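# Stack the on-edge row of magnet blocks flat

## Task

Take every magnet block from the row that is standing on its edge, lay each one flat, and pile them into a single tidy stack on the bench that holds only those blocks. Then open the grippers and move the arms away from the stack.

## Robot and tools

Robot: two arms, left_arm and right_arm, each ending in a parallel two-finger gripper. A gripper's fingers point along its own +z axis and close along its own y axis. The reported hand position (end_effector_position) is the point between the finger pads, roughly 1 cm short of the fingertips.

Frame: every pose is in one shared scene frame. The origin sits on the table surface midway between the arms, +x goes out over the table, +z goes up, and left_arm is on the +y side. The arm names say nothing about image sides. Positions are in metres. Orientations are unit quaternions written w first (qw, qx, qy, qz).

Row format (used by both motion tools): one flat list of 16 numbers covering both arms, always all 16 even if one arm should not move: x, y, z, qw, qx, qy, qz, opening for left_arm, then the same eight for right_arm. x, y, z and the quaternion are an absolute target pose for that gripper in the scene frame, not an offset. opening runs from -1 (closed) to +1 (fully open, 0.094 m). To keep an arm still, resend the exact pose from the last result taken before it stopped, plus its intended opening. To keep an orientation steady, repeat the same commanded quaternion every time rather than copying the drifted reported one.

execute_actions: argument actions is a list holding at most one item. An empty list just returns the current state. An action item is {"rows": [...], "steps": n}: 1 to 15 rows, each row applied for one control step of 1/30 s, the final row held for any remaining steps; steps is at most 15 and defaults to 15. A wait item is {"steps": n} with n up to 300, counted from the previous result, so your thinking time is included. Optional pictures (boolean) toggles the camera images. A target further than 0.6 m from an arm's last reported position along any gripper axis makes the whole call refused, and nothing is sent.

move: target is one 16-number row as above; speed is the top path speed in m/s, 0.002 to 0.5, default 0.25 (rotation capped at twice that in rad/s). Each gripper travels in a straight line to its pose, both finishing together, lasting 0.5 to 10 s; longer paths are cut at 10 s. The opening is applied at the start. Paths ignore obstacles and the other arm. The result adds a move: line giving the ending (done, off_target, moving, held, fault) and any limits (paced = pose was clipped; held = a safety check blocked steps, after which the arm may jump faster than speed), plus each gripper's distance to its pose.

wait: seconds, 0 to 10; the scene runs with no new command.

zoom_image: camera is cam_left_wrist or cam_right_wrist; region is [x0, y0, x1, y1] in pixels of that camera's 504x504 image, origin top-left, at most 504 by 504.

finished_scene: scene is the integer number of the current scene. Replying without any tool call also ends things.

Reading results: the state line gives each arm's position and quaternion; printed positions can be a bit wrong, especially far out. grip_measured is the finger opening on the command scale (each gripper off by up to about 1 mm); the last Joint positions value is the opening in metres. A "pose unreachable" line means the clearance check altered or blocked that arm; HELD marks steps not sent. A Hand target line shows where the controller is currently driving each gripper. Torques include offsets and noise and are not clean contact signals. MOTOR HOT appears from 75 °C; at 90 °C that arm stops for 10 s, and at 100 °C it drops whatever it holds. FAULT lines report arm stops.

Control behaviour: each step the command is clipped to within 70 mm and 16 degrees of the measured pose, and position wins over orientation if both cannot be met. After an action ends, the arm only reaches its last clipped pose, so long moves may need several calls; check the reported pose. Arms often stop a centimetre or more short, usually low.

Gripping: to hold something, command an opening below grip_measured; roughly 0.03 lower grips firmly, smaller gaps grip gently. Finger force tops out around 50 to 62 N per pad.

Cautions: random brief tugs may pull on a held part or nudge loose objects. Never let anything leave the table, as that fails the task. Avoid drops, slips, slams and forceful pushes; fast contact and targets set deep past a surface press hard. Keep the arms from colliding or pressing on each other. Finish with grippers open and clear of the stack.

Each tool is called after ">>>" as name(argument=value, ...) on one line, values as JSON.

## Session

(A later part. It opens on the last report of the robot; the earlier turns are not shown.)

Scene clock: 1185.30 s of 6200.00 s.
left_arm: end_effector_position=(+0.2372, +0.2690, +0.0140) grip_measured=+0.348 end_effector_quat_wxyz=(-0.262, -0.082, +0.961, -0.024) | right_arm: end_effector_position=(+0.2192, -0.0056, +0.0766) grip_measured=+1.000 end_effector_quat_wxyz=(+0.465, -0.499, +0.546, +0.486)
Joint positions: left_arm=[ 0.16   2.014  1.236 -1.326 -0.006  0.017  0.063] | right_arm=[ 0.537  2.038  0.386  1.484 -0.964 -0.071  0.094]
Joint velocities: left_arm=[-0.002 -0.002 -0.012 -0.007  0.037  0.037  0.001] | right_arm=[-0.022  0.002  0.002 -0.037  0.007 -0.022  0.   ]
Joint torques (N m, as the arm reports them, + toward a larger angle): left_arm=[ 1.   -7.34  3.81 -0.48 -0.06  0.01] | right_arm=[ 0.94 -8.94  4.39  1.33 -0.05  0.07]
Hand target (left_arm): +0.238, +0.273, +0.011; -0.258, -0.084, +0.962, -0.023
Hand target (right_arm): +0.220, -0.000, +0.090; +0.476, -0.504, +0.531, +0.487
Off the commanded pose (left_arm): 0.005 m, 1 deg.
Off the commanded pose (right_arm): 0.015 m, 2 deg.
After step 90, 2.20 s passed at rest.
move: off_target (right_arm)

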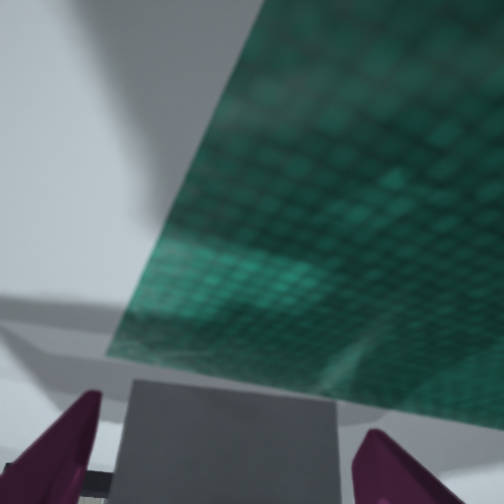

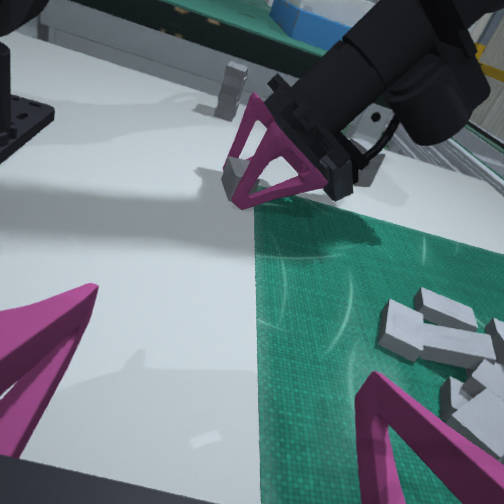

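>>> execute_actions(actions=[{"rows": [[0.238,0.273,0.011, -0.2578,-0.0842,0.9622,-0.0226, 0.28, 0.22,0.0,0.09, 0.476,-0.504,0.531,0.487, 1],[0.238,0.273,0.011, -0.2578,-0.0842,0.9622,-0.0226, 0.21, 0.22,0.0,0.09, 0.476,-0.504,0.531,0.487, 1],[0.238,0.273,0.011, -0.2578,-0.0842,0.9622,-0.0226, 0.15, 0.22,0.0,0.09, 0.476,-0.504,0.531,0.487, 1],[0.238,0.273,0.011, -0.2578,-0.0842,0.9622,-0.0226, 0.10, 0.22,0.0,0.09, 0.476,-0.504,0.531,0.487, 1],[0.238,0.273,0.011, -0.2578,-0.0842,0.9622,-0.0226, 0.06, 0.22,0.0,0.09, 0.476,-0.504,0.531,0.487, 1],[0.238,0.273,0.011, -0.2578,-0.0842,0.9622,-0.0226, 0.02, 0.22,0.0,0.09, 0.476,-0.504,0.531,0.487, 1],[0.238,0.273,0.011, -0.2578,-0.0842,0.9622,-0.0226, -0.01, 0.22,0.0,0.09, 0.476,-0.504,0.531,0.487, 1],[0.238,0.273,0.011, -0.2578,-0.0842,0.9622,-0.0226, -0.04, 0.22,0.0,0.09, 0.476,-0.504,0.531,0.487, 1],[0.238,0.273,0.011, -0.2578,-0.0842,0.9622,-0.0226, -0.06, 0.22,0.0,0.09, 0.476,-0.504,0.531,0.487, 1],[0.238,0.273,0.011, -0.2578,-0.0842,0.9622,-0.0226, -0.08, 0.22,0.0,0.09, 0.476,-0.504,0.531,0.487, 1],[0.238,0.273,0.011, -0.2578,-0.0842,0.9622,-0.0226, -0.10, 0.22,0.0,0.09, 0.476,-0.504,0.531,0.487, 1],[0.238,0.273,0.011, -0.2578,-0.0842,0.9622,-0.0226, -0.12, 0.22,0.0,0.09, 0.476,-0.504,0.531,0.487, 1],[0.238,0.273,0.011, -0.2578,-0.0842,0.9622,-0.0226, -0.14, 0.22,0.0,0.09, 0.476,-0.504,0.531,0.487, 1],[0.238,0.273,0.011, -0.2578,-0.0842,0.9622,-0.0226, -0.16, 0.22,0.0,0.09, 0.476,-0.504,0.531,0.487, 1]], "steps": 15}])

>>> move(target=[0.238,0.273,0.085, -0.2578,-0.0842,0.9622,-0.0226, -0.16, 0.22,0.0,0.09, 0.476,-0.504,0.531,0.487, 1], speed=0.06)

Scene clock: 1194.53 s of 6200.00 s.
left_arm: end_effector_position=(+0.2375, +0.2701, +0.0138) grip_measured=-0.109 end_effector_quat_wxyz=(-0.262, -0.081, +0.962, -0.021) | right_arm: end_effector_position=(+0.2192, -0.0056, +0.0766) grip_measured=+1.000 end_effector_quat_wxyz=(+0.465, -0.499, +0.546, +0.486)
Joint positions: left_arm=[ 0.16   2.014  1.236 -1.324 -0.012  0.018  0.042] | right_arm=[ 0.537  2.038  0.386  1.484 -0.964 -0.071  0.094]
Joint velocities: left_arm=[ 0.012 -0.017 -0.007  0.022 -0.037 -0.081 -0.   ] | right_arm=[-0.007  0.007  0.007 -0.007  0.007  0.022  0.   ]
Joint torques (N m, as the arm reports them, + toward a larger angle): left_arm=[ 0.87 -7.21  3.73 -0.5  -0.01  0.02] | right_arm=[ 1.05 -9.03  4.41  1.34 -0.06  0.06]
Hand target (left_arm): +0.238, +0.273, +0.011; -0.258, -0.084, +0.962, -0.023
Hand target (right_arm): +0.220, -0.000, +0.090; +0.476, -0.504, +0.531, +0.487
Off the commanded pose (left_arm): 0.004 m, 1 deg.
Off the commanded pose (right_arm): 0.015 m, 2 deg.
Steps of this call (steps 1 to 90: nothing new was sent; then 5.73 s passed at rest; steps 91 to 105: all 15 steps of this action). Readings (end_effector_position):
91: left_arm (+0.2372, +0.2690, +0.0140) | right_arm (+0.2192, -0.0056, +0.0766)
92: left_arm (+0.2372, +0.2690, +0.0140) | right_arm (+0.2192, -0.0056, +0.0766)
94: left_arm (+0.2373, +0.2690, +0.0140) | right_arm (+0.2192, -0.0056, +0.0766)
98: left_arm (+0.2374, +0.2697, +0.0139) | right_arm (+0.2192, -0.0056, +0.0766)
105: the state above

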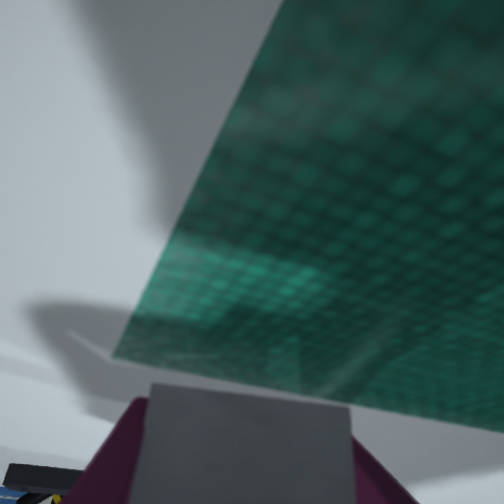

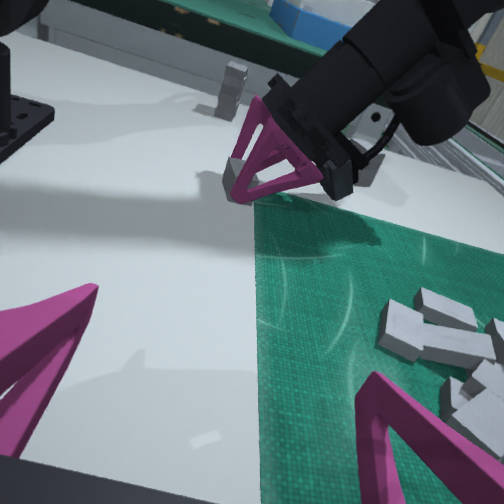

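Scene clock: 1196.43 s of 6200.00 s.
left_arm: end_effector_position=(+0.2375, +0.2701, +0.0693) grip_measured=-0.109 end_effector_quat_wxyz=(-0.268, -0.081, +0.960, -0.022) | right_arm: end_effector_position=(+0.2192, -0.0056, +0.0766) grip_measured=+1.000 end_effector_quat_wxyz=(+0.465, -0.499, +0.546, +0.486)
Joint positions: left_arm=[ 0.16   1.936  1.359 -1.537 -0.012  0.018  0.042] | right_arm=[ 0.537  2.038  0.386  1.484 -0.964 -0.071  0.094]
Joint velocities: left_arm=[-0.007  0.007 -0.007 -0.037 -0.007  0.007 -0.   ] | right_arm=[-0.007  0.002  0.007 -0.037 -0.022  0.051  0.   ]
Joint torques (N m, as the arm reports them, + toward a larger angle): left_arm=[ 0.92 -9.83  7.21 -1.02  0.    0.01] | right_arm=[ 1.03 -9.05  4.41  1.32 -0.07  0.06]
Hand target (left_arm): +0.237, +0.273, +0.085; -0.258, -0.084, +0.962, -0.023
Hand target (right_arm): +0.220, -0.000, +0.090; +0.476, -0.504, +0.531, +0.487
Off the commanded pose (left_arm): 0.016 m, 1 deg.
Off the commanded pose (right_arm): 0.015 m, 2 deg.
move: off_target (left_arm, right_arm)

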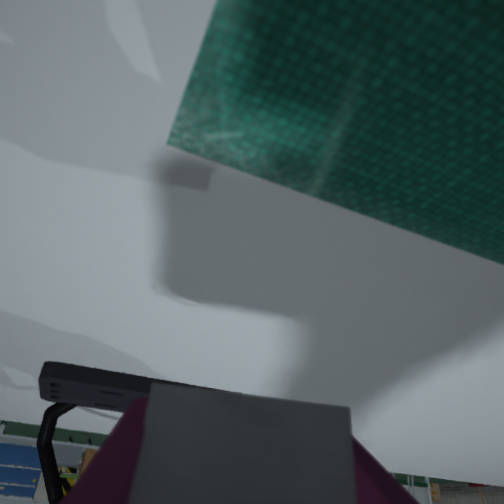

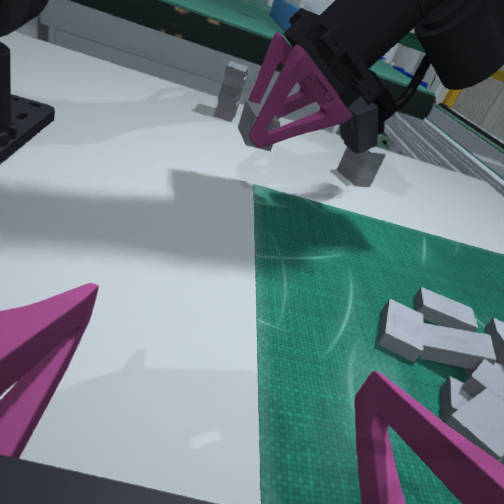

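>>> execute_actions(actions=[])

Scene clock: 1211.37 s of 6200.00 s.
left_arm: end_effector_position=(+0.2372, +0.2701, +0.0695) grip_measured=-0.109 end_effector_quat_wxyz=(-0.268, -0.081, +0.960, -0.022) | right_arm: end_effector_position=(+0.2192, -0.0056, +0.0766) grip_measured=+1.000 end_effector_quat_wxyz=(+0.465, -0.499, +0.546, +0.486)
Joint positions: left_arm=[ 0.16   1.936  1.359 -1.538 -0.012  0.018  0.042] | right_arm=[ 0.537  2.038  0.386  1.484 -0.964 -0.071  0.094]
Joint velocities: left_arm=[-0.022 -0.007 -0.007  0.007 -0.022  0.007 -0.   ] | right_arm=[-0.007 -0.032  0.007 -0.066 -0.007 -0.022  0.   ]
Joint torques (N m, as the arm reports them, + toward a larger angle): left_arm=[ 0.87 -9.93  7.16 -1.04 -0.01  0.  ] | right_arm=[ 1.07 -9.05  4.4   1.31 -0.05  0.05]
Hand target (left_arm): +0.237, +0.273, +0.085; -0.258, -0.084, +0.962, -0.023
Hand target (right_arm): +0.220, -0.000, +0.090; +0.476, -0.504, +0.531, +0.487
Off the commanded pose (left_arm): 0.016 m, 1 deg.
Off the commanded pose (right_arm): 0.015 m, 2 deg.
Steps of this call (steps 1 to 90: nothing new was sent; then 11.93 s passed at rest). Readings (end_effector_position):
1: left_arm (+0.2375, +0.2701, +0.0693) | right_arm (+0.2192, -0.0056, +0.0766)
2: left_arm (+0.2374, +0.2701, +0.0694) | right_arm (+0.2192, -0.0056, +0.0766)
4: left_arm (+0.2373, +0.2701, +0.0694) | right_arm (+0.2192, -0.0056, +0.0766)
8: left_arm (+0.2373, +0.2701, +0.0694) | right_arm (+0.2192, -0.0056, +0.0766)
90: the state above

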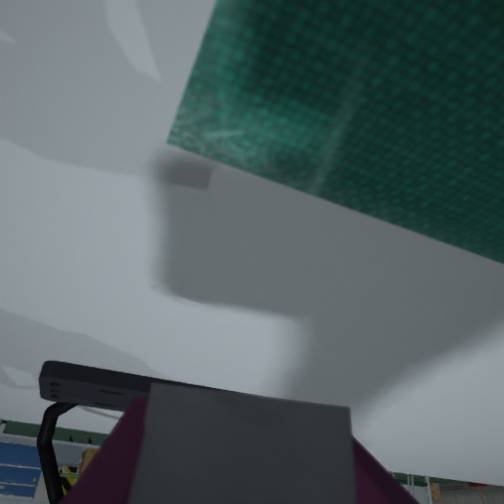

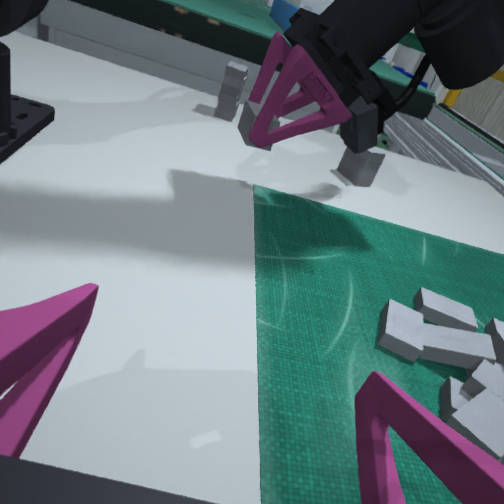

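>>> move(target=[0.33,0.38,0.13,0.4882,-0.1874,0.8455,0.1082,-0.16,0.22,0.0,0.09,0.476,-0.504,0.531,0.487,1], speed=0.15)

Scene clock: 1220.83 s of 6200.00 s.
left_arm: end_effector_position=(+0.3196, +0.3729, +0.1078) grip_measured=-0.109 end_effector_quat_wxyz=(+0.450, -0.199, +0.865, +0.095) | right_arm: end_effector_position=(+0.2192, -0.0056, +0.0766) grip_measured=+1.000 end_effector_quat_wxyz=(+0.465, -0.499, +0.546, +0.486)
Joint positions: left_arm=[0.439 1.111 0.446 0.05  0.028 0.002 0.042] | right_arm=[ 0.537  2.038  0.386  1.484 -0.964 -0.071  0.094]
Joint velocities: left_arm=[-0.002  0.017 -0.002 -0.007  0.022 -0.051  0.001] | right_arm=[ 0.002 -0.002 -0.012 -0.022 -0.022  0.007  0.   ]
Joint torques (N m, as the arm reports them, + toward a larger angle): left_arm=[ 1.02 -2.56  7.67  2.12  0.12 -0.05] | right_arm=[ 1.02 -9.07  4.33  1.32 -0.04  0.06]
Hand target (left_arm): +0.329, +0.380, +0.129; +0.487, -0.198, +0.845, +0.101
Hand target (right_arm): +0.220, -0.000, +0.090; +0.476, -0.504, +0.531, +0.487
Off the commanded pose (left_arm): 0.026 m, 5 deg.
Off the commanded pose (right_arm): 0.015 m, 2 deg.
After step 90, 0.37 s passed at rest.
move: off_target (left_arm, right_arm)

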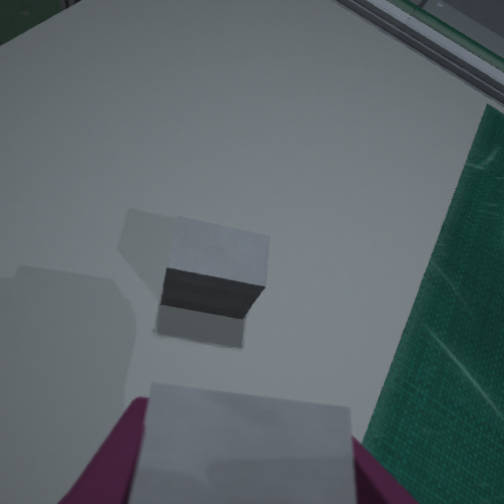

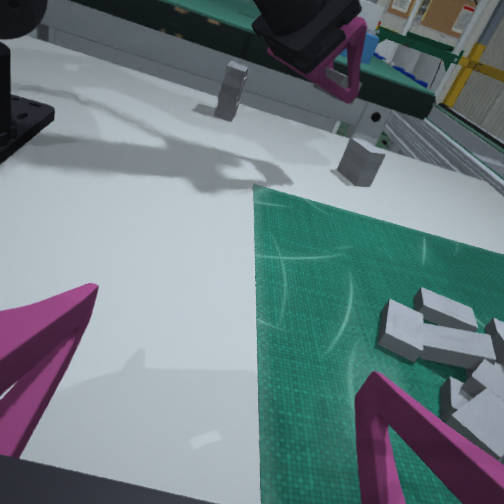

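>>> move(target=[0.411,0.421,0.13,0.5246,-0.1825,0.8234,0.1163,-0.16,0.22,0.0,0.09,0.476,-0.504,0.531,0.487,1], speed=0.08)

Scene clock: 1230.10 s of 6200.00 s.
left_arm: end_effector_position=(+0.3928, +0.4099, +0.0960) grip_measured=-0.109 end_effector_quat_wxyz=(+0.477, -0.192, +0.852, +0.103) | right_arm: end_effector_position=(+0.2192, -0.0056, +0.0766) grip_measured=+1.000 end_effector_quat_wxyz=(+0.465, -0.499, +0.546, +0.486)
Joint positions: left_arm=[0.439 1.525 0.618 0.355 0.028 0.008 0.042] | right_arm=[ 0.537  2.038  0.386  1.484 -0.964 -0.071  0.094]
Joint velocities: left_arm=[ 0.002 -0.017  0.002 -0.022  0.022 -0.081 -0.001] | right_arm=[-0.012 -0.012 -0.007  0.007 -0.037 -0.051  0.   ]
Joint torques (N m, as the arm reports them, + toward a larger angle): left_arm=[ 0.6  -5.23  9.47  2.2   0.09  0.03] | right_arm=[ 1.03 -8.95  4.44  1.31 -0.05  0.07]
Hand target (left_arm): +0.409, +0.420, +0.129; +0.524, -0.183, +0.824, +0.115
Hand target (right_arm): +0.220, -0.000, +0.090; +0.476, -0.504, +0.531, +0.487
Off the commanded pose (left_arm): 0.040 m, 7 deg.
Off the commanded pose (right_arm): 0.015 m, 2 deg.
After step 90, 4.50 s passed at rest.
move: off_target (left_arm, right_arm)

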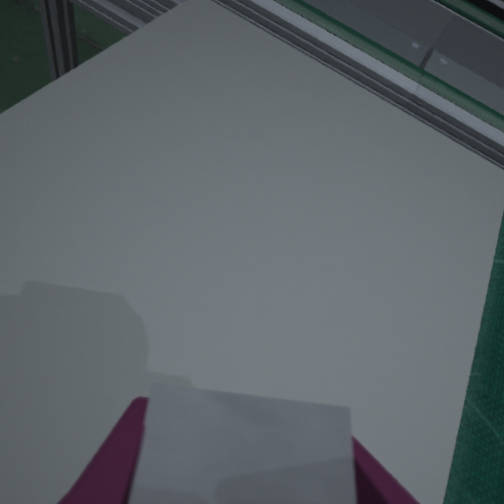

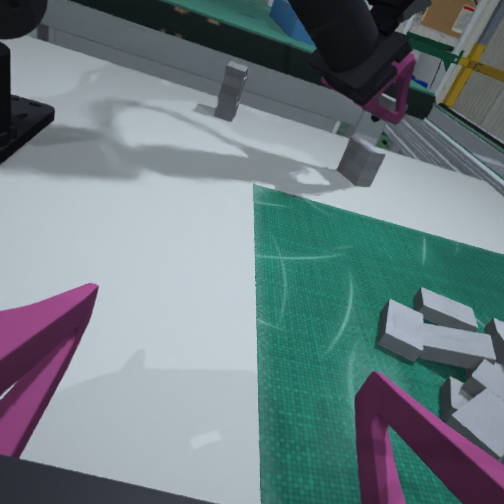

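>>> execute_actions(actions=[{"rows":[[0.414,0.422,0.13,0.5246,-0.1825,0.8234,0.1163,-0.16,0.22,0.0,0.09,0.476,-0.504,0.531,0.487,1]],"steps":15}])

Scene clock: 1239.40 s of 6200.00 s.
left_arm: end_effector_position=(+0.3967, +0.4118, +0.0989) grip_measured=-0.109 end_effector_quat_wxyz=(+0.480, -0.192, +0.850, +0.104) | right_arm: end_effector_position=(+0.2192, -0.0056, +0.0766) grip_measured=+1.000 end_effector_quat_wxyz=(+0.465, -0.499, +0.546, +0.486)
Joint positions: left_arm=[0.439 1.534 0.632 0.358 0.028 0.008 0.042] | right_arm=[ 0.537  2.038  0.386  1.484 -0.964 -0.071  0.094]
Joint velocities: left_arm=[-0.007 -0.007 -0.007 -0.066 -0.007 -0.022 -0.001] | right_arm=[-0.012  0.007  0.002  0.022 -0.037 -0.081  0.   ]
Joint torques (N m, as the arm reports them, + toward a larger angle): left_arm=[ 0.42 -5.42  9.51  2.15  0.06  0.03] | right_arm=[ 0.94 -9.    4.35  1.31 -0.04  0.05]
Hand target (left_arm): +0.412, +0.421, +0.131; +0.524, -0.183, +0.824, +0.116
Hand target (right_arm): +0.220, -0.000, +0.090; +0.476, -0.504, +0.531, +0.487
Off the commanded pose (left_arm): 0.037 m, 6 deg.
Off the commanded pose (right_arm): 0.015 m, 2 deg.
Steps of this call (steps 1 to 90: nothing new was sent; then 5.80 s passed at rest; steps 91 to 105: all 15 steps of this action). Readings (end_effector_position):
91: left_arm (+0.3936, +0.4103, +0.0969) | right_arm (+0.2192, -0.0056, +0.0766)
92: left_arm (+0.3941, +0.4105, +0.0973) | right_arm (+0.2192, -0.0056, +0.0766)
94: left_arm (+0.3956, +0.4113, +0.0985) | right_arm (+0.2192, -0.0056, +0.0766)
98: left_arm (+0.3967, +0.4119, +0.0995) | right_arm (+0.2192, -0.0056, +0.0766)
105: the state above

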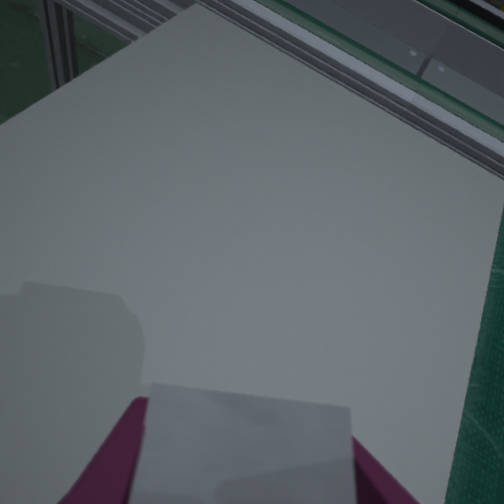

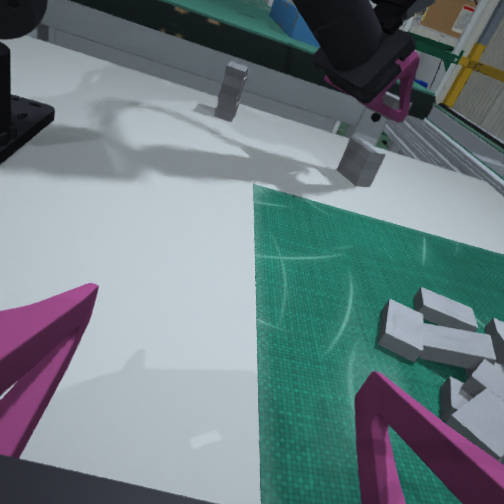

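>>> execute_actions(actions=[{"rows":[[0.417,0.423,0.112,0.5246,-0.1825,0.8234,0.1163,-0.16,0.22,0.0,0.09,0.476,-0.504,0.531,0.487,1]],"steps":15}])

Scene clock: 1243.27 s of 6200.00 s.
left_arm: end_effector_position=(+0.4042, +0.4157, +0.0852) grip_measured=-0.109 end_effector_quat_wxyz=(+0.483, -0.191, +0.848, +0.105) | right_arm: end_effector_position=(+0.2192, -0.0056, +0.0766) grip_measured=+1.000 end_effector_quat_wxyz=(+0.465, -0.499, +0.546, +0.486)
Joint positions: left_arm=[0.439 1.611 0.632 0.44  0.028 0.008 0.042] | right_arm=[ 0.537  2.038  0.386  1.484 -0.964 -0.071  0.094]
Joint velocities: left_arm=[-0.002 -0.007  0.017 -0.037 -0.051 -0.037  0.   ] | right_arm=[-0.002  0.012 -0.007 -0.022 -0.007  0.022  0.   ]
Joint torques (N m, as the arm reports them, + toward a larger angle): left_arm=[ 0.28 -6.29  7.35  2.16  0.04  0.02] | right_arm=[ 0.97 -9.02  4.43  1.31 -0.05  0.05]
Hand target (left_arm): +0.416, +0.422, +0.112; +0.524, -0.183, +0.824, +0.116
Hand target (right_arm): +0.220, -0.000, +0.090; +0.476, -0.504, +0.531, +0.487
Off the commanded pose (left_arm): 0.031 m, 6 deg.
Off the commanded pose (right_arm): 0.015 m, 2 deg.
Steps of this call (steps 1 to 90: nothing new was sent; then 0.37 s passed at rest; steps 91 to 105: all 15 steps of this action). Readings (end_effector_position):
91: left_arm (+0.3979, +0.4124, +0.0981) | right_arm (+0.2192, -0.0056, +0.0766)
92: left_arm (+0.4000, +0.4135, +0.0966) | right_arm (+0.2192, -0.0056, +0.0766)
94: left_arm (+0.4017, +0.4144, +0.0891) | right_arm (+0.2192, -0.0056, +0.0766)
98: left_arm (+0.4016, +0.4143, +0.0804) | right_arm (+0.2192, -0.0056, +0.0766)
105: the state above

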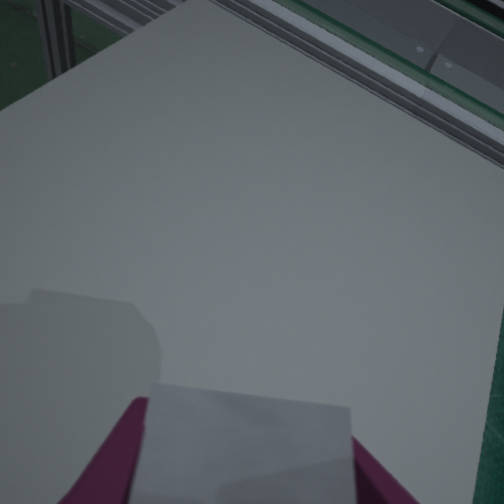

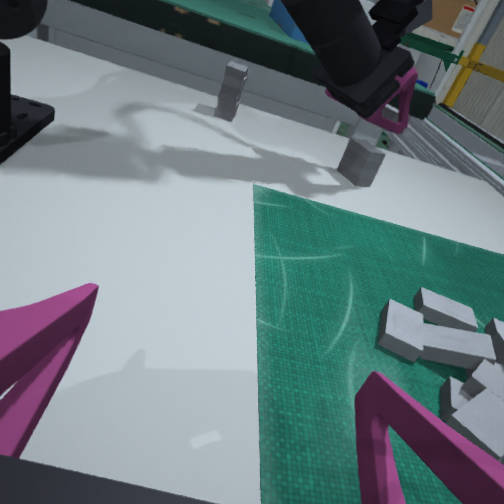

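>>> execute_actions(actions=[{"rows":[[0.416,0.4225,0.106,0.5246,-0.1825,0.8234,0.1163,-0.16,0.22,0.0,0.09,0.476,-0.504,0.531,0.487,1],[0.415,0.422,0.102,0.5246,-0.1825,0.8234,0.1163,-0.16,0.22,0.0,0.09,0.476,-0.504,0.531,0.487,1],[0.4145,0.4215,0.098,0.5246,-0.1825,0.8234,0.1163,-0.16,0.22,0.0,0.09,0.476,-0.504,0.531,0.487,1],[0.414,0.4215,0.095,0.5246,-0.1825,0.8234,0.1163,-0.16,0.22,0.0,0.09,0.476,-0.504,0.531,0.487,1]],"steps":15}])

>>> zoom_image(camera="cam_right_wrist", region=[300,60,440,200])

Scene clock: 1259.20 s of 6200.00 s.
left_arm: end_effector_position=(+0.4023, +0.4147, +0.0701) grip_measured=-0.109 end_effector_quat_wxyz=(+0.483, -0.191, +0.848, +0.105) | right_arm: end_effector_position=(+0.2192, -0.0056, +0.0766) grip_measured=+1.000 end_effector_quat_wxyz=(+0.465, -0.499, +0.546, +0.486)
Joint positions: left_arm=[0.439 1.657 0.596 0.524 0.028 0.008 0.042] | right_arm=[ 0.537  2.038  0.386  1.484 -0.964 -0.071  0.094]
Joint velocities: left_arm=[ 0.007  0.027  0.012  0.095 -0.037 -0.022  0.001] | right_arm=[ 0.002  0.002 -0.012 -0.007  0.066 -0.007  0.   ]
Joint torques (N m, as the arm reports them, + toward a larger angle): left_arm=[ 0.37 -6.32  6.43  2.16  0.06  0.04] | right_arm=[ 0.95 -9.06  4.3   1.33 -0.06  0.07]
Hand target (left_arm): +0.413, +0.421, +0.095; +0.524, -0.183, +0.824, +0.116
Hand target (right_arm): +0.220, -0.000, +0.090; +0.476, -0.504, +0.531, +0.487
Off the commanded pose (left_arm): 0.028 m, 6 deg.
Off the commanded pose (right_arm): 0.015 m, 2 deg.
Steps of this call (steps 1 to 90: nothing new was sent; then 12.43 s passed at rest; steps 91 to 105: all 15 steps of this action). Readings (end_effector_position):
91: left_arm (+0.4052, +0.4161, +0.0865) | right_arm (+0.2192, -0.0056, +0.0766)
92: left_arm (+0.4057, +0.4164, +0.0864) | right_arm (+0.2192, -0.0056, +0.0766)
94: left_arm (+0.4062, +0.4167, +0.0839) | right_arm (+0.2192, -0.0056, +0.0766)
98: left_arm (+0.4028, +0.4150, +0.0713) | right_arm (+0.2192, -0.0056, +0.0766)
105: the state above

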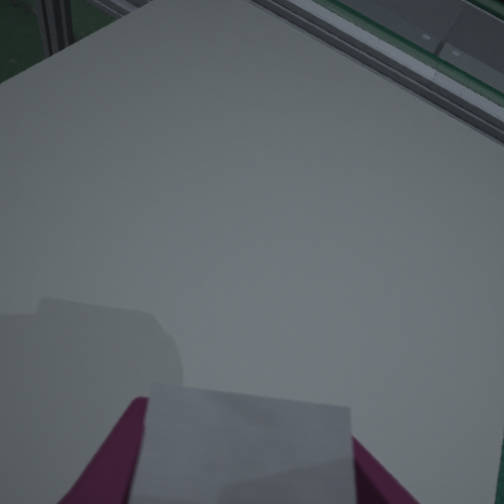

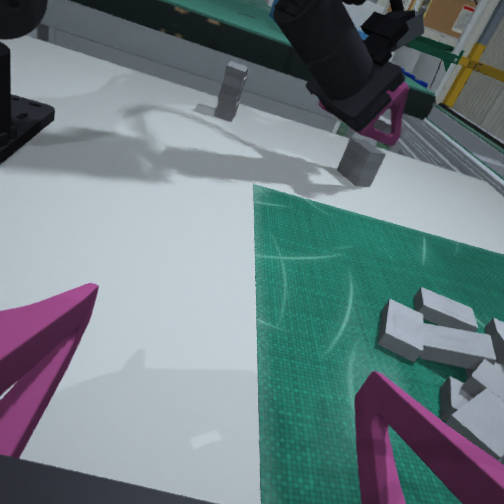

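Region (300, 60, 440, 200) of cam_right_wrist's 504x504 image, scaled by 3.600, with more detail than that image has.

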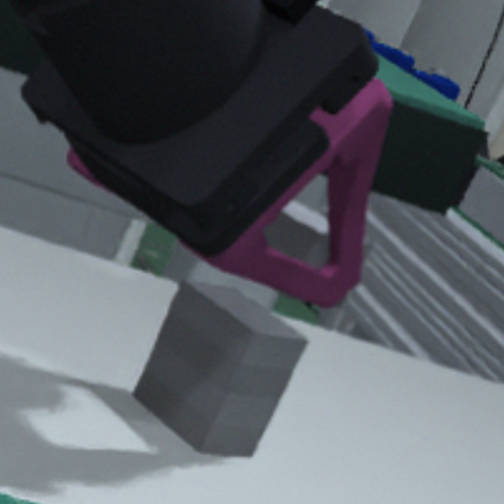

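>>> execute_actions(actions=[{"rows":[[0.414,0.4215,0.090,0.5246,-0.1825,0.8234,0.1163,-0.16,0.22,0.0,0.09,0.476,-0.504,0.531,0.487,1],[0.414,0.4215,0.087,0.5246,-0.1825,0.8234,0.1163,-0.16,0.22,0.0,0.09,0.476,-0.504,0.531,0.487,1],[0.4135,0.4212,0.084,0.5246,-0.1825,0.8234,0.1163,-0.16,0.22,0.0,0.09,0.476,-0.504,0.531,0.487,1],[0.4135,0.4212,0.081,0.5246,-0.1825,0.8234,0.1163,-0.16,0.22,0.0,0.09,0.476,-0.504,0.531,0.487,1],[0.413,0.421,0.078,0.5246,-0.1825,0.8234,0.1163,-0.16,0.22,0.0,0.09,0.476,-0.504,0.531,0.487,1],[0.413,0.421,0.075,0.5246,-0.1825,0.8234,0.1163,-0.16,0.22,0.0,0.09,0.476,-0.504,0.531,0.487,1],[0.413,0.421,0.072,0.5246,-0.1825,0.8234,0.1163,-0.16,0.22,0.0,0.09,0.476,-0.504,0.531,0.487,1]],"steps":15}])

>>> zoom_image(camera="cam_right_wrist", region=[310,80,430,200])

Scene clock: 1266.77 s of 6200.00 s.
left_arm: end_effector_position=(+0.4070, +0.4172, +0.0585) grip_measured=-0.109 end_effector_quat_wxyz=(+0.499, -0.188, +0.839, +0.110) | right_arm: end_effector_position=(+0.2192, -0.0056, +0.0766) grip_measured=+1.000 end_effector_quat_wxyz=(+0.465, -0.499, +0.546, +0.486)
Joint positions: left_arm=[0.439 1.737 0.572 0.666 0.027 0.011 0.042] | right_arm=[ 0.537  2.038  0.386  1.484 -0.964 -0.071  0.094]
Joint velocities: left_arm=[-0.007  0.012 -0.002  0.081  0.022  0.007 -0.   ] | right_arm=[-0.017  0.002 -0.022 -0.051 -0.007 -0.007  0.   ]
Joint torques (N m, as the arm reports them, + toward a larger angle): left_arm=[ 0.24 -5.95  5.26  2.06  0.07  0.01] | right_arm=[ 0.99 -9.08  4.35  1.3  -0.07  0.05]
Hand target (left_arm): +0.413, +0.421, +0.072; +0.524, -0.183, +0.824, +0.116
Hand target (right_arm): +0.220, -0.000, +0.090; +0.476, -0.504, +0.531, +0.487
Off the commanded pose (left_arm): 0.015 m, 4 deg.
Off the commanded pose (right_arm): 0.015 m, 2 deg.
Steps of this call (steps 1 to 90: nothing new was sent; then 4.07 s passed at rest; steps 91 to 105: all 15 steps of this action). Readings (end_effector_position):
91: left_arm (+0.4036, +0.4154, +0.0720) | right_arm (+0.2192, -0.0056, +0.0766)
92: left_arm (+0.4043, +0.4157, +0.0718) | right_arm (+0.2192, -0.0056, +0.0766)
94: left_arm (+0.4057, +0.4164, +0.0694) | right_arm (+0.2192, -0.0056, +0.0766)
98: left_arm (+0.4050, +0.4162, +0.0580) | right_arm (+0.2192, -0.0056, +0.0766)
105: the state above

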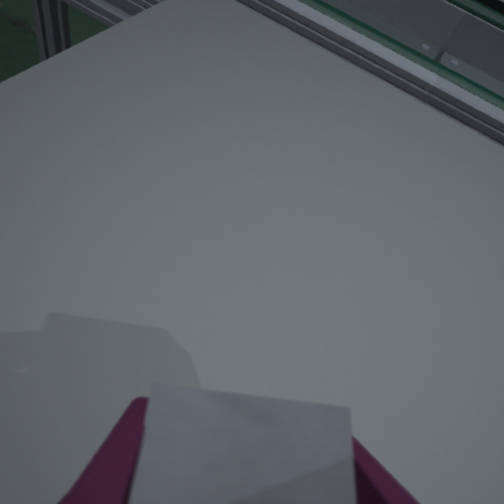

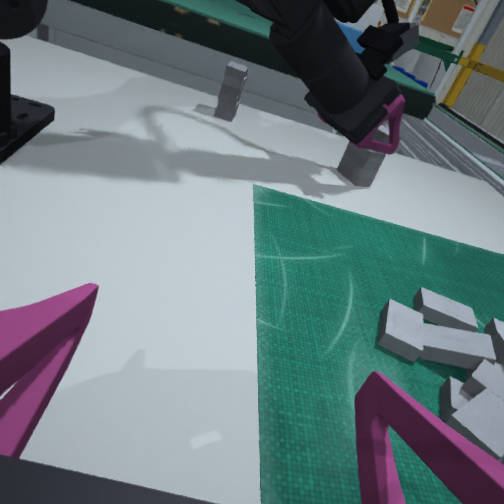

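Region (310, 80, 430, 200) of cam_right_wrist's 504x504 image, scaled by 4.200, with more detail than that image has.

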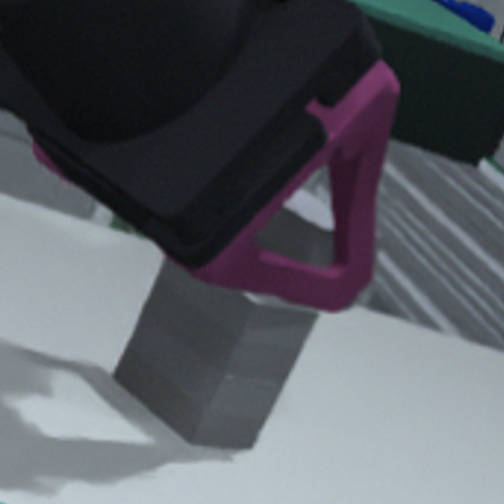

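>>> zoom_image(camera="cam_right_wrist", region=[345,110,415,180])

Region (345, 110, 415, 180) of cam_right_wrist's 504x504 image, scaled by 7.200, with more detail than that image has.

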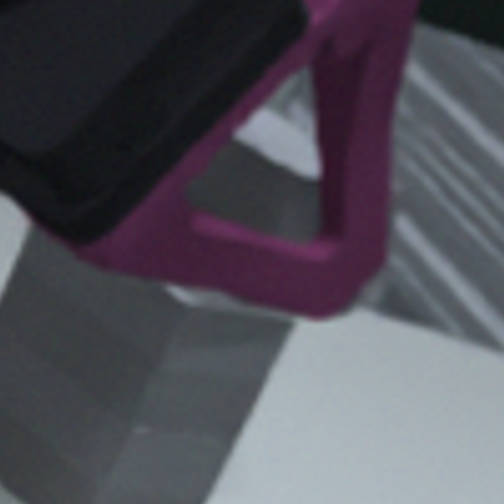

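>>> execute_actions(actions=[{"rows":[[0.410,0.4195,0.072,0.5246,-0.1825,0.8234,0.1163,-0.16,0.22,0.0,0.09,0.476,-0.504,0.531,0.487,1],[0.408,0.4185,0.072,0.5246,-0.1825,0.8234,0.1163,-0.16,0.22,0.0,0.09,0.476,-0.504,0.531,0.487,1]],"steps":12}])

>>> zoom_image(camera="cam_right_wrist", region=[345,110,415,180])

Scene clock: 1309.37 s of 6200.00 s.
left_arm: end_effector_position=(+0.4053, +0.4163, +0.0582) grip_measured=-0.109 end_effector_quat_wxyz=(+0.504, -0.187, +0.836, +0.111) | right_arm: end_effector_position=(+0.2192, -0.0056, +0.0766) grip_measured=+1.000 end_effector_quat_wxyz=(+0.465, -0.499, +0.546, +0.486)
Joint positions: left_arm=[0.439 1.739 0.555 0.697 0.027 0.011 0.042] | right_arm=[ 0.537  2.038  0.386  1.484 -0.964 -0.071  0.094]
Joint velocities: left_arm=[ 0.002  0.002 -0.002 -0.022 -0.037 -0.007 -0.   ] | right_arm=[-0.002 -0.002  0.007  0.007  0.007 -0.007  0.   ]
Joint torques (N m, as the arm reports them, + toward a larger angle): left_arm=[ 0.2  -7.14  4.59  1.91  0.06  0.02] | right_arm=[ 0.99 -9.03  4.43  1.32 -0.06  0.04]
Hand target (left_arm): +0.408, +0.419, +0.072; +0.524, -0.183, +0.824, +0.116
Hand target (right_arm): +0.220, -0.000, +0.090; +0.476, -0.504, +0.531, +0.487
Off the commanded pose (left_arm): 0.014 m, 3 deg.
Off the commanded pose (right_arm): 0.015 m, 2 deg.
Steps of this call (steps 1 to 90: nothing new was sent; then 39.20 s passed at rest; steps 91 to 102: all 12 steps of this action). Readings (end_effector_position):
91: left_arm (+0.4069, +0.4172, +0.0583) | right_arm (+0.2192, -0.0056, +0.0766)
92: left_arm (+0.4064, +0.4169, +0.0580) | right_arm (+0.2192, -0.0056, +0.0766)
94: left_arm (+0.4057, +0.4166, +0.0581) | right_arm (+0.2192, -0.0056, +0.0766)
98: left_arm (+0.4054, +0.4164, +0.0582) | right_arm (+0.2192, -0.0056, +0.0766)
102: the state above

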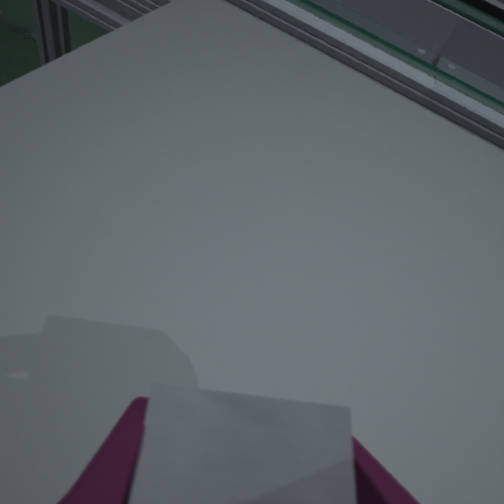

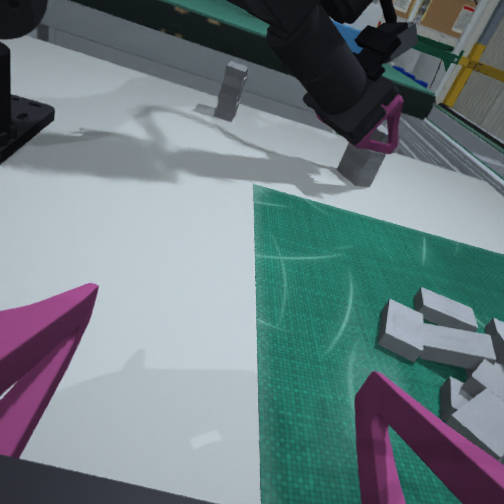

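Region (345, 110, 415, 180) of cam_right_wrist's 504x504 image, scaled by 7.200, with more detail than that image has.

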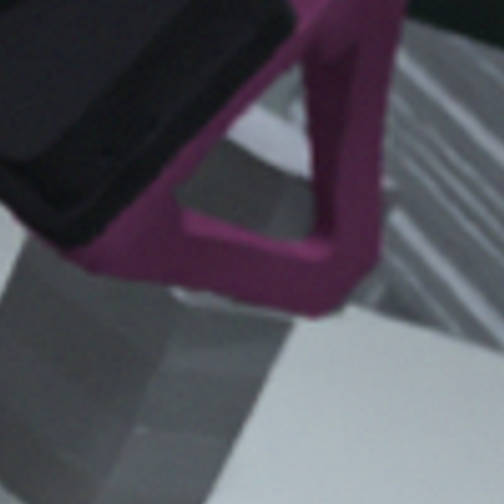

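>>> execute_actions(actions=[{"rows":[[0.407,0.418,0.069,0.5246,-0.1825,0.8234,0.1163,-0.16,0.22,0.0,0.09,0.476,-0.504,0.531,0.487,1],[0.407,0.418,0.066,0.5246,-0.1825,0.8234,0.1163,-0.16,0.22,0.0,0.09,0.476,-0.504,0.531,0.487,1],[0.407,0.418,0.063,0.5246,-0.1825,0.8234,0.1163,-0.16,0.22,0.0,0.09,0.476,-0.504,0.531,0.487,1]],"steps":12}])

>>> zoom_image(camera="cam_right_wrist", region=[330,95,430,195])

Scene clock: 1318.33 s of 6200.00 s.
left_arm: end_effector_position=(+0.4051, +0.4163, +0.0584) grip_measured=-0.109 end_effector_quat_wxyz=(+0.513, -0.186, +0.831, +0.113) | right_arm: end_effector_position=(+0.2192, -0.0056, +0.0766) grip_measured=+1.000 end_effector_quat_wxyz=(+0.465, -0.499, +0.546, +0.486)
Joint positions: left_arm=[0.439 1.751 0.539 0.746 0.027 0.011 0.042] | right_arm=[ 0.537  2.038  0.386  1.484 -0.964 -0.071  0.094]
Joint velocities: left_arm=[ 0.017  0.022 -0.007  0.051 -0.022 -0.037 -0.001] | right_arm=[ 0.012  0.007 -0.012 -0.037 -0.022 -0.007  0.   ]
Joint torques (N m, as the arm reports them, + toward a larger angle): left_arm=[ 0.32 -5.38  4.68  1.91  0.04  0.03] | right_arm=[ 1.03 -9.    4.37  1.31 -0.06  0.07]
Hand target (left_arm): +0.407, +0.418, +0.063; +0.524, -0.183, +0.824, +0.116
Hand target (right_arm): +0.220, -0.000, +0.090; +0.476, -0.504, +0.531, +0.487
Off the commanded pose (left_arm): 0.005 m, 2 deg.
Off the commanded pose (right_arm): 0.015 m, 2 deg.
Steps of this call (steps 1 to 90: nothing new was sent; then 5.57 s passed at rest; steps 91 to 102: all 12 steps of this action). Readings (end_effector_position):
91: left_arm (+0.4052, +0.4163, +0.0583) | right_arm (+0.2192, -0.0056, +0.0766)
92: left_arm (+0.4048, +0.4161, +0.0582) | right_arm (+0.2192, -0.0056, +0.0766)
94: left_arm (+0.4045, +0.4160, +0.0580) | right_arm (+0.2192, -0.0056, +0.0766)
98: left_arm (+0.4049, +0.4162, +0.0583) | right_arm (+0.2192, -0.0056, +0.0766)
102: the state above

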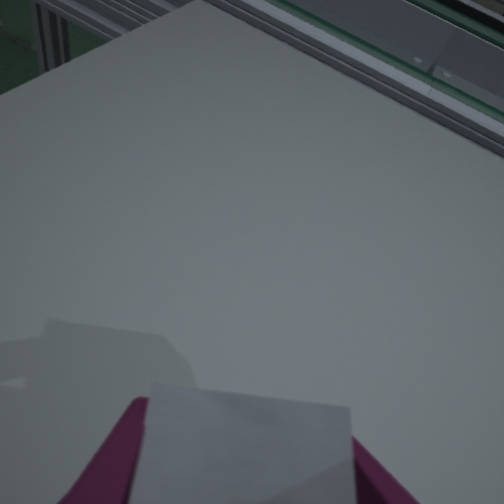

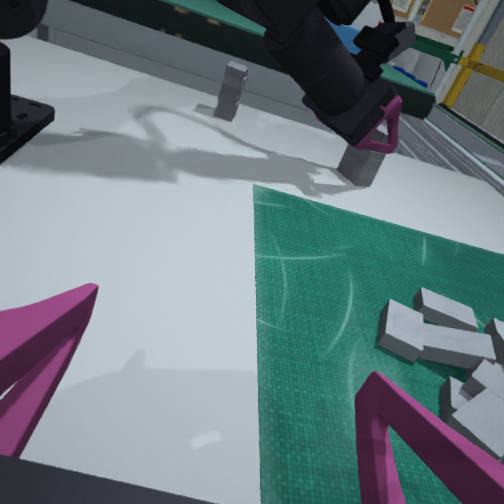

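Region (330, 95, 430, 195) of cam_right_wrist's 504x504 image, scaled by 5.040, with more detail than that image has.

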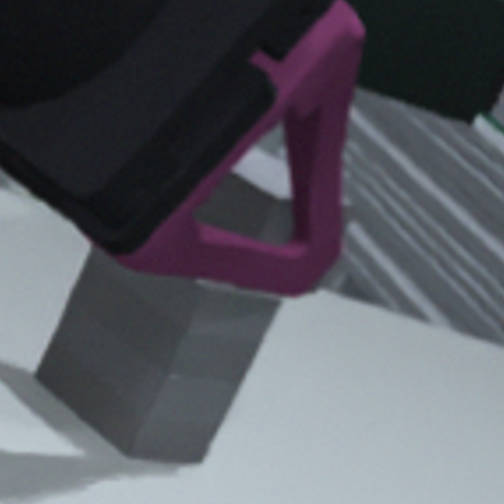

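>>> execute_actions(actions=[{"rows":[[0.407,0.418,0.066,0.5246,-0.1825,0.8234,0.1163,-0.13,0.22,0.0,0.09,0.476,-0.504,0.531,0.487,1],[0.407,0.418,0.067,0.5246,-0.1825,0.8234,0.1163,-0.11,0.22,0.0,0.09,0.476,-0.504,0.531,0.487,1],[0.407,0.418,0.067,0.5246,-0.1825,0.8234,0.1163,-0.09,0.22,0.0,0.09,0.476,-0.504,0.531,0.487,1],[0.407,0.418,0.067,0.5246,-0.1825,0.8234,0.1163,-0.07,0.22,0.0,0.09,0.476,-0.504,0.531,0.487,1],[0.407,0.418,0.067,0.5246,-0.1825,0.8234,0.1163,-0.04,0.22,0.0,0.09,0.476,-0.504,0.531,0.487,1],[0.407,0.418,0.067,0.5246,-0.1825,0.8234,0.1163,0.0,0.22,0.0,0.09,0.476,-0.504,0.531,0.487,1],[0.407,0.418,0.067,0.5246,-0.1825,0.8234,0.1163,0.1,0.22,0.0,0.09,0.476,-0.504,0.531,0.487,1],[0.407,0.418,0.067,0.5246,-0.1825,0.8234,0.1163,0.2,0.22,0.0,0.09,0.476,-0.504,0.531,0.487,1],[0.407,0.418,0.067,0.5246,-0.1825,0.8234,0.1163,0.35,0.22,0.0,0.09,0.476,-0.504,0.531,0.487,1]],"steps":15}])

>>> zoom_image(camera="cam_right_wrist", region=[330,95,430,195])

Scene clock: 1326.87 s of 6200.00 s.
left_arm: end_effector_position=(+0.4051, +0.4162, +0.0584) grip_measured=+0.347 end_effector_quat_wxyz=(+0.513, -0.186, +0.830, +0.113) | right_arm: end_effector_position=(+0.2192, -0.0056, +0.0766) grip_measured=+1.000 end_effector_quat_wxyz=(+0.465, -0.499, +0.546, +0.486)
Joint positions: left_arm=[0.439 1.751 0.538 0.748 0.027 0.011 0.063] | right_arm=[ 0.537  2.038  0.386  1.484 -0.964 -0.071  0.094]
Joint velocities: left_arm=[ 0.002 -0.007 -0.012  0.007  0.022  0.022  0.001] | right_arm=[ 0.012 -0.017 -0.017  0.007  0.037 -0.066  0.   ]
Joint torques (N m, as the arm reports them, + toward a larger angle): left_arm=[ 0.29 -6.8   5.04  1.73  0.05  0.01] | right_arm=[ 1.02 -8.97  4.36  1.32 -0.06  0.05]
Hand target (left_arm): +0.407, +0.418, +0.067; +0.525, -0.183, +0.823, +0.116
Hand target (right_arm): +0.220, -0.000, +0.090; +0.476, -0.504, +0.531, +0.487
Off the commanded pose (left_arm): 0.009 m, 2 deg.
Off the commanded pose (right_arm): 0.015 m, 2 deg.
Steps of this call (steps 1 to 90: nothing new was sent; then 5.03 s passed at rest; steps 91 to 105: all 15 steps of this action). Readings (end_effector_position):
91: left_arm (+0.4051, +0.4162, +0.0584) | right_arm (+0.2192, -0.0056, +0.0766)
92: left_arm (+0.4051, +0.4162, +0.0584) | right_arm (+0.2192, -0.0056, +0.0766)
94: left_arm (+0.4051, +0.4162, +0.0584) | right_arm (+0.2192, -0.0056, +0.0766)
98: left_arm (+0.4051, +0.4162, +0.0584) | right_arm (+0.2192, -0.0056, +0.0766)
105: the state above

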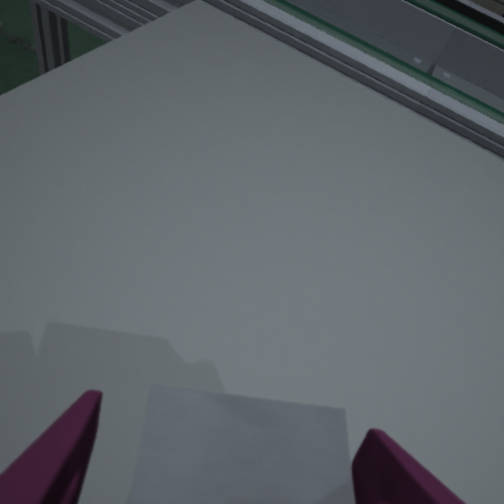

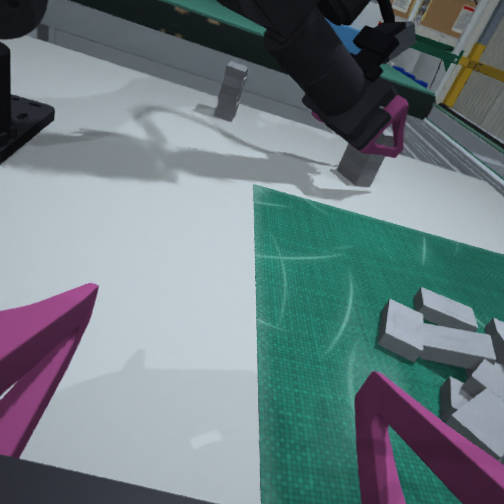

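Region (330, 95, 430, 195) of cam_right_wrist's 504x504 image, scaled by 5.040, with more detail than that image has.

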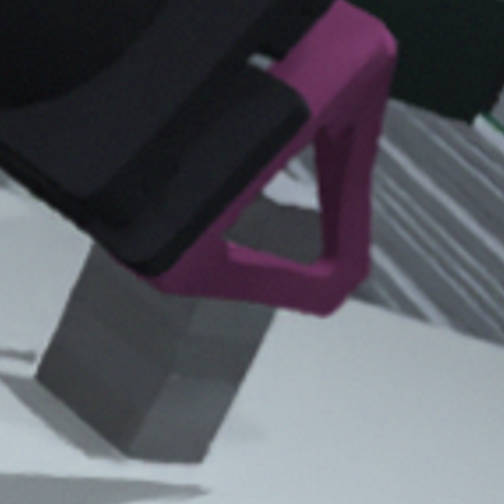

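>>> move(target=[0.34,0.388,0.125,0.4882,-0.1874,0.8455,0.1082,0.4,0.22,0.0,0.09,0.476,-0.504,0.531,0.487,1], speed=0.1)

>>> zoom_image(camera="cam_right_wrist", region=[320,90,440,210])

Scene clock: 1332.93 s of 6200.00 s.
left_arm: end_effector_position=(+0.3383, +0.3843, +0.1140) grip_measured=+0.398 end_effector_quat_wxyz=(+0.473, -0.190, +0.854, +0.104) | right_arm: end_effector_position=(+0.2192, -0.0056, +0.0766) grip_measured=+1.000 end_effector_quat_wxyz=(+0.465, -0.499, +0.546, +0.486)
Joint positions: left_arm=[0.446 1.2   0.469 0.172 0.034 0.019 0.066] | right_arm=[ 0.537  2.038  0.386  1.484 -0.964 -0.071  0.094]
Joint velocities: left_arm=[-0.012 -0.017 -0.012 -0.037 -0.022 -0.051 -0.001] | right_arm=[ 0.002  0.002  0.017  0.007 -0.022 -0.037  0.   ]
Joint torques (N m, as the arm reports them, + toward a larger angle): left_arm=[ 0.94 -4.49  7.75  1.54  0.11  0.04] | right_arm=[ 0.98 -9.08  4.39  1.32 -0.05  0.06]
Hand target (left_arm): +0.339, +0.388, +0.127; +0.488, -0.187, +0.845, +0.109
Hand target (right_arm): +0.220, -0.000, +0.090; +0.476, -0.504, +0.531, +0.487
Off the commanded pose (left_arm): 0.012 m, 2 deg.
Off the commanded pose (right_arm): 0.015 m, 2 deg.
After step 90, 1.43 s passed at rest.
move: off_target (left_arm, right_arm)

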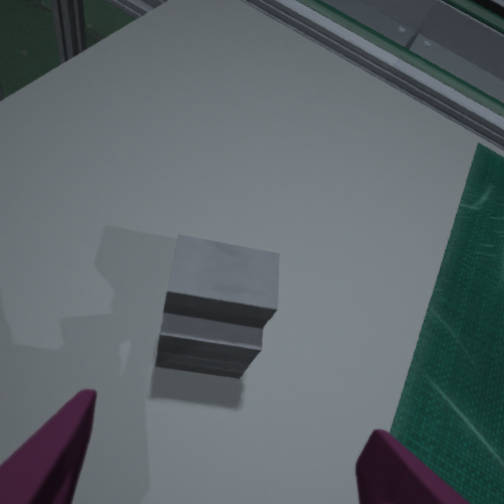

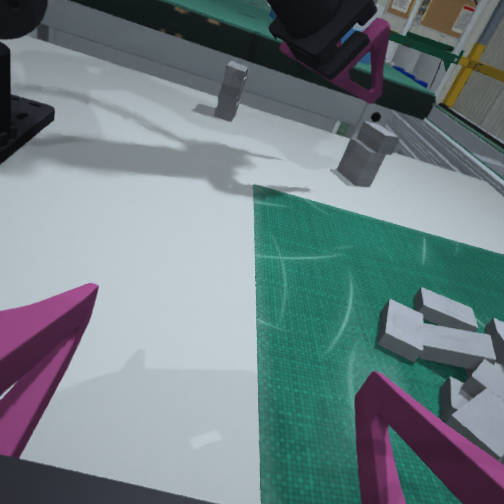

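Region (320, 90, 440, 210) of cam_right_wrist's 504x504 image, scaled by 4.200, with more detail than that image has.

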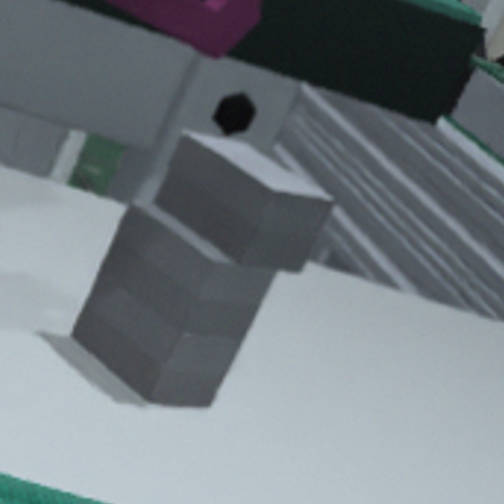

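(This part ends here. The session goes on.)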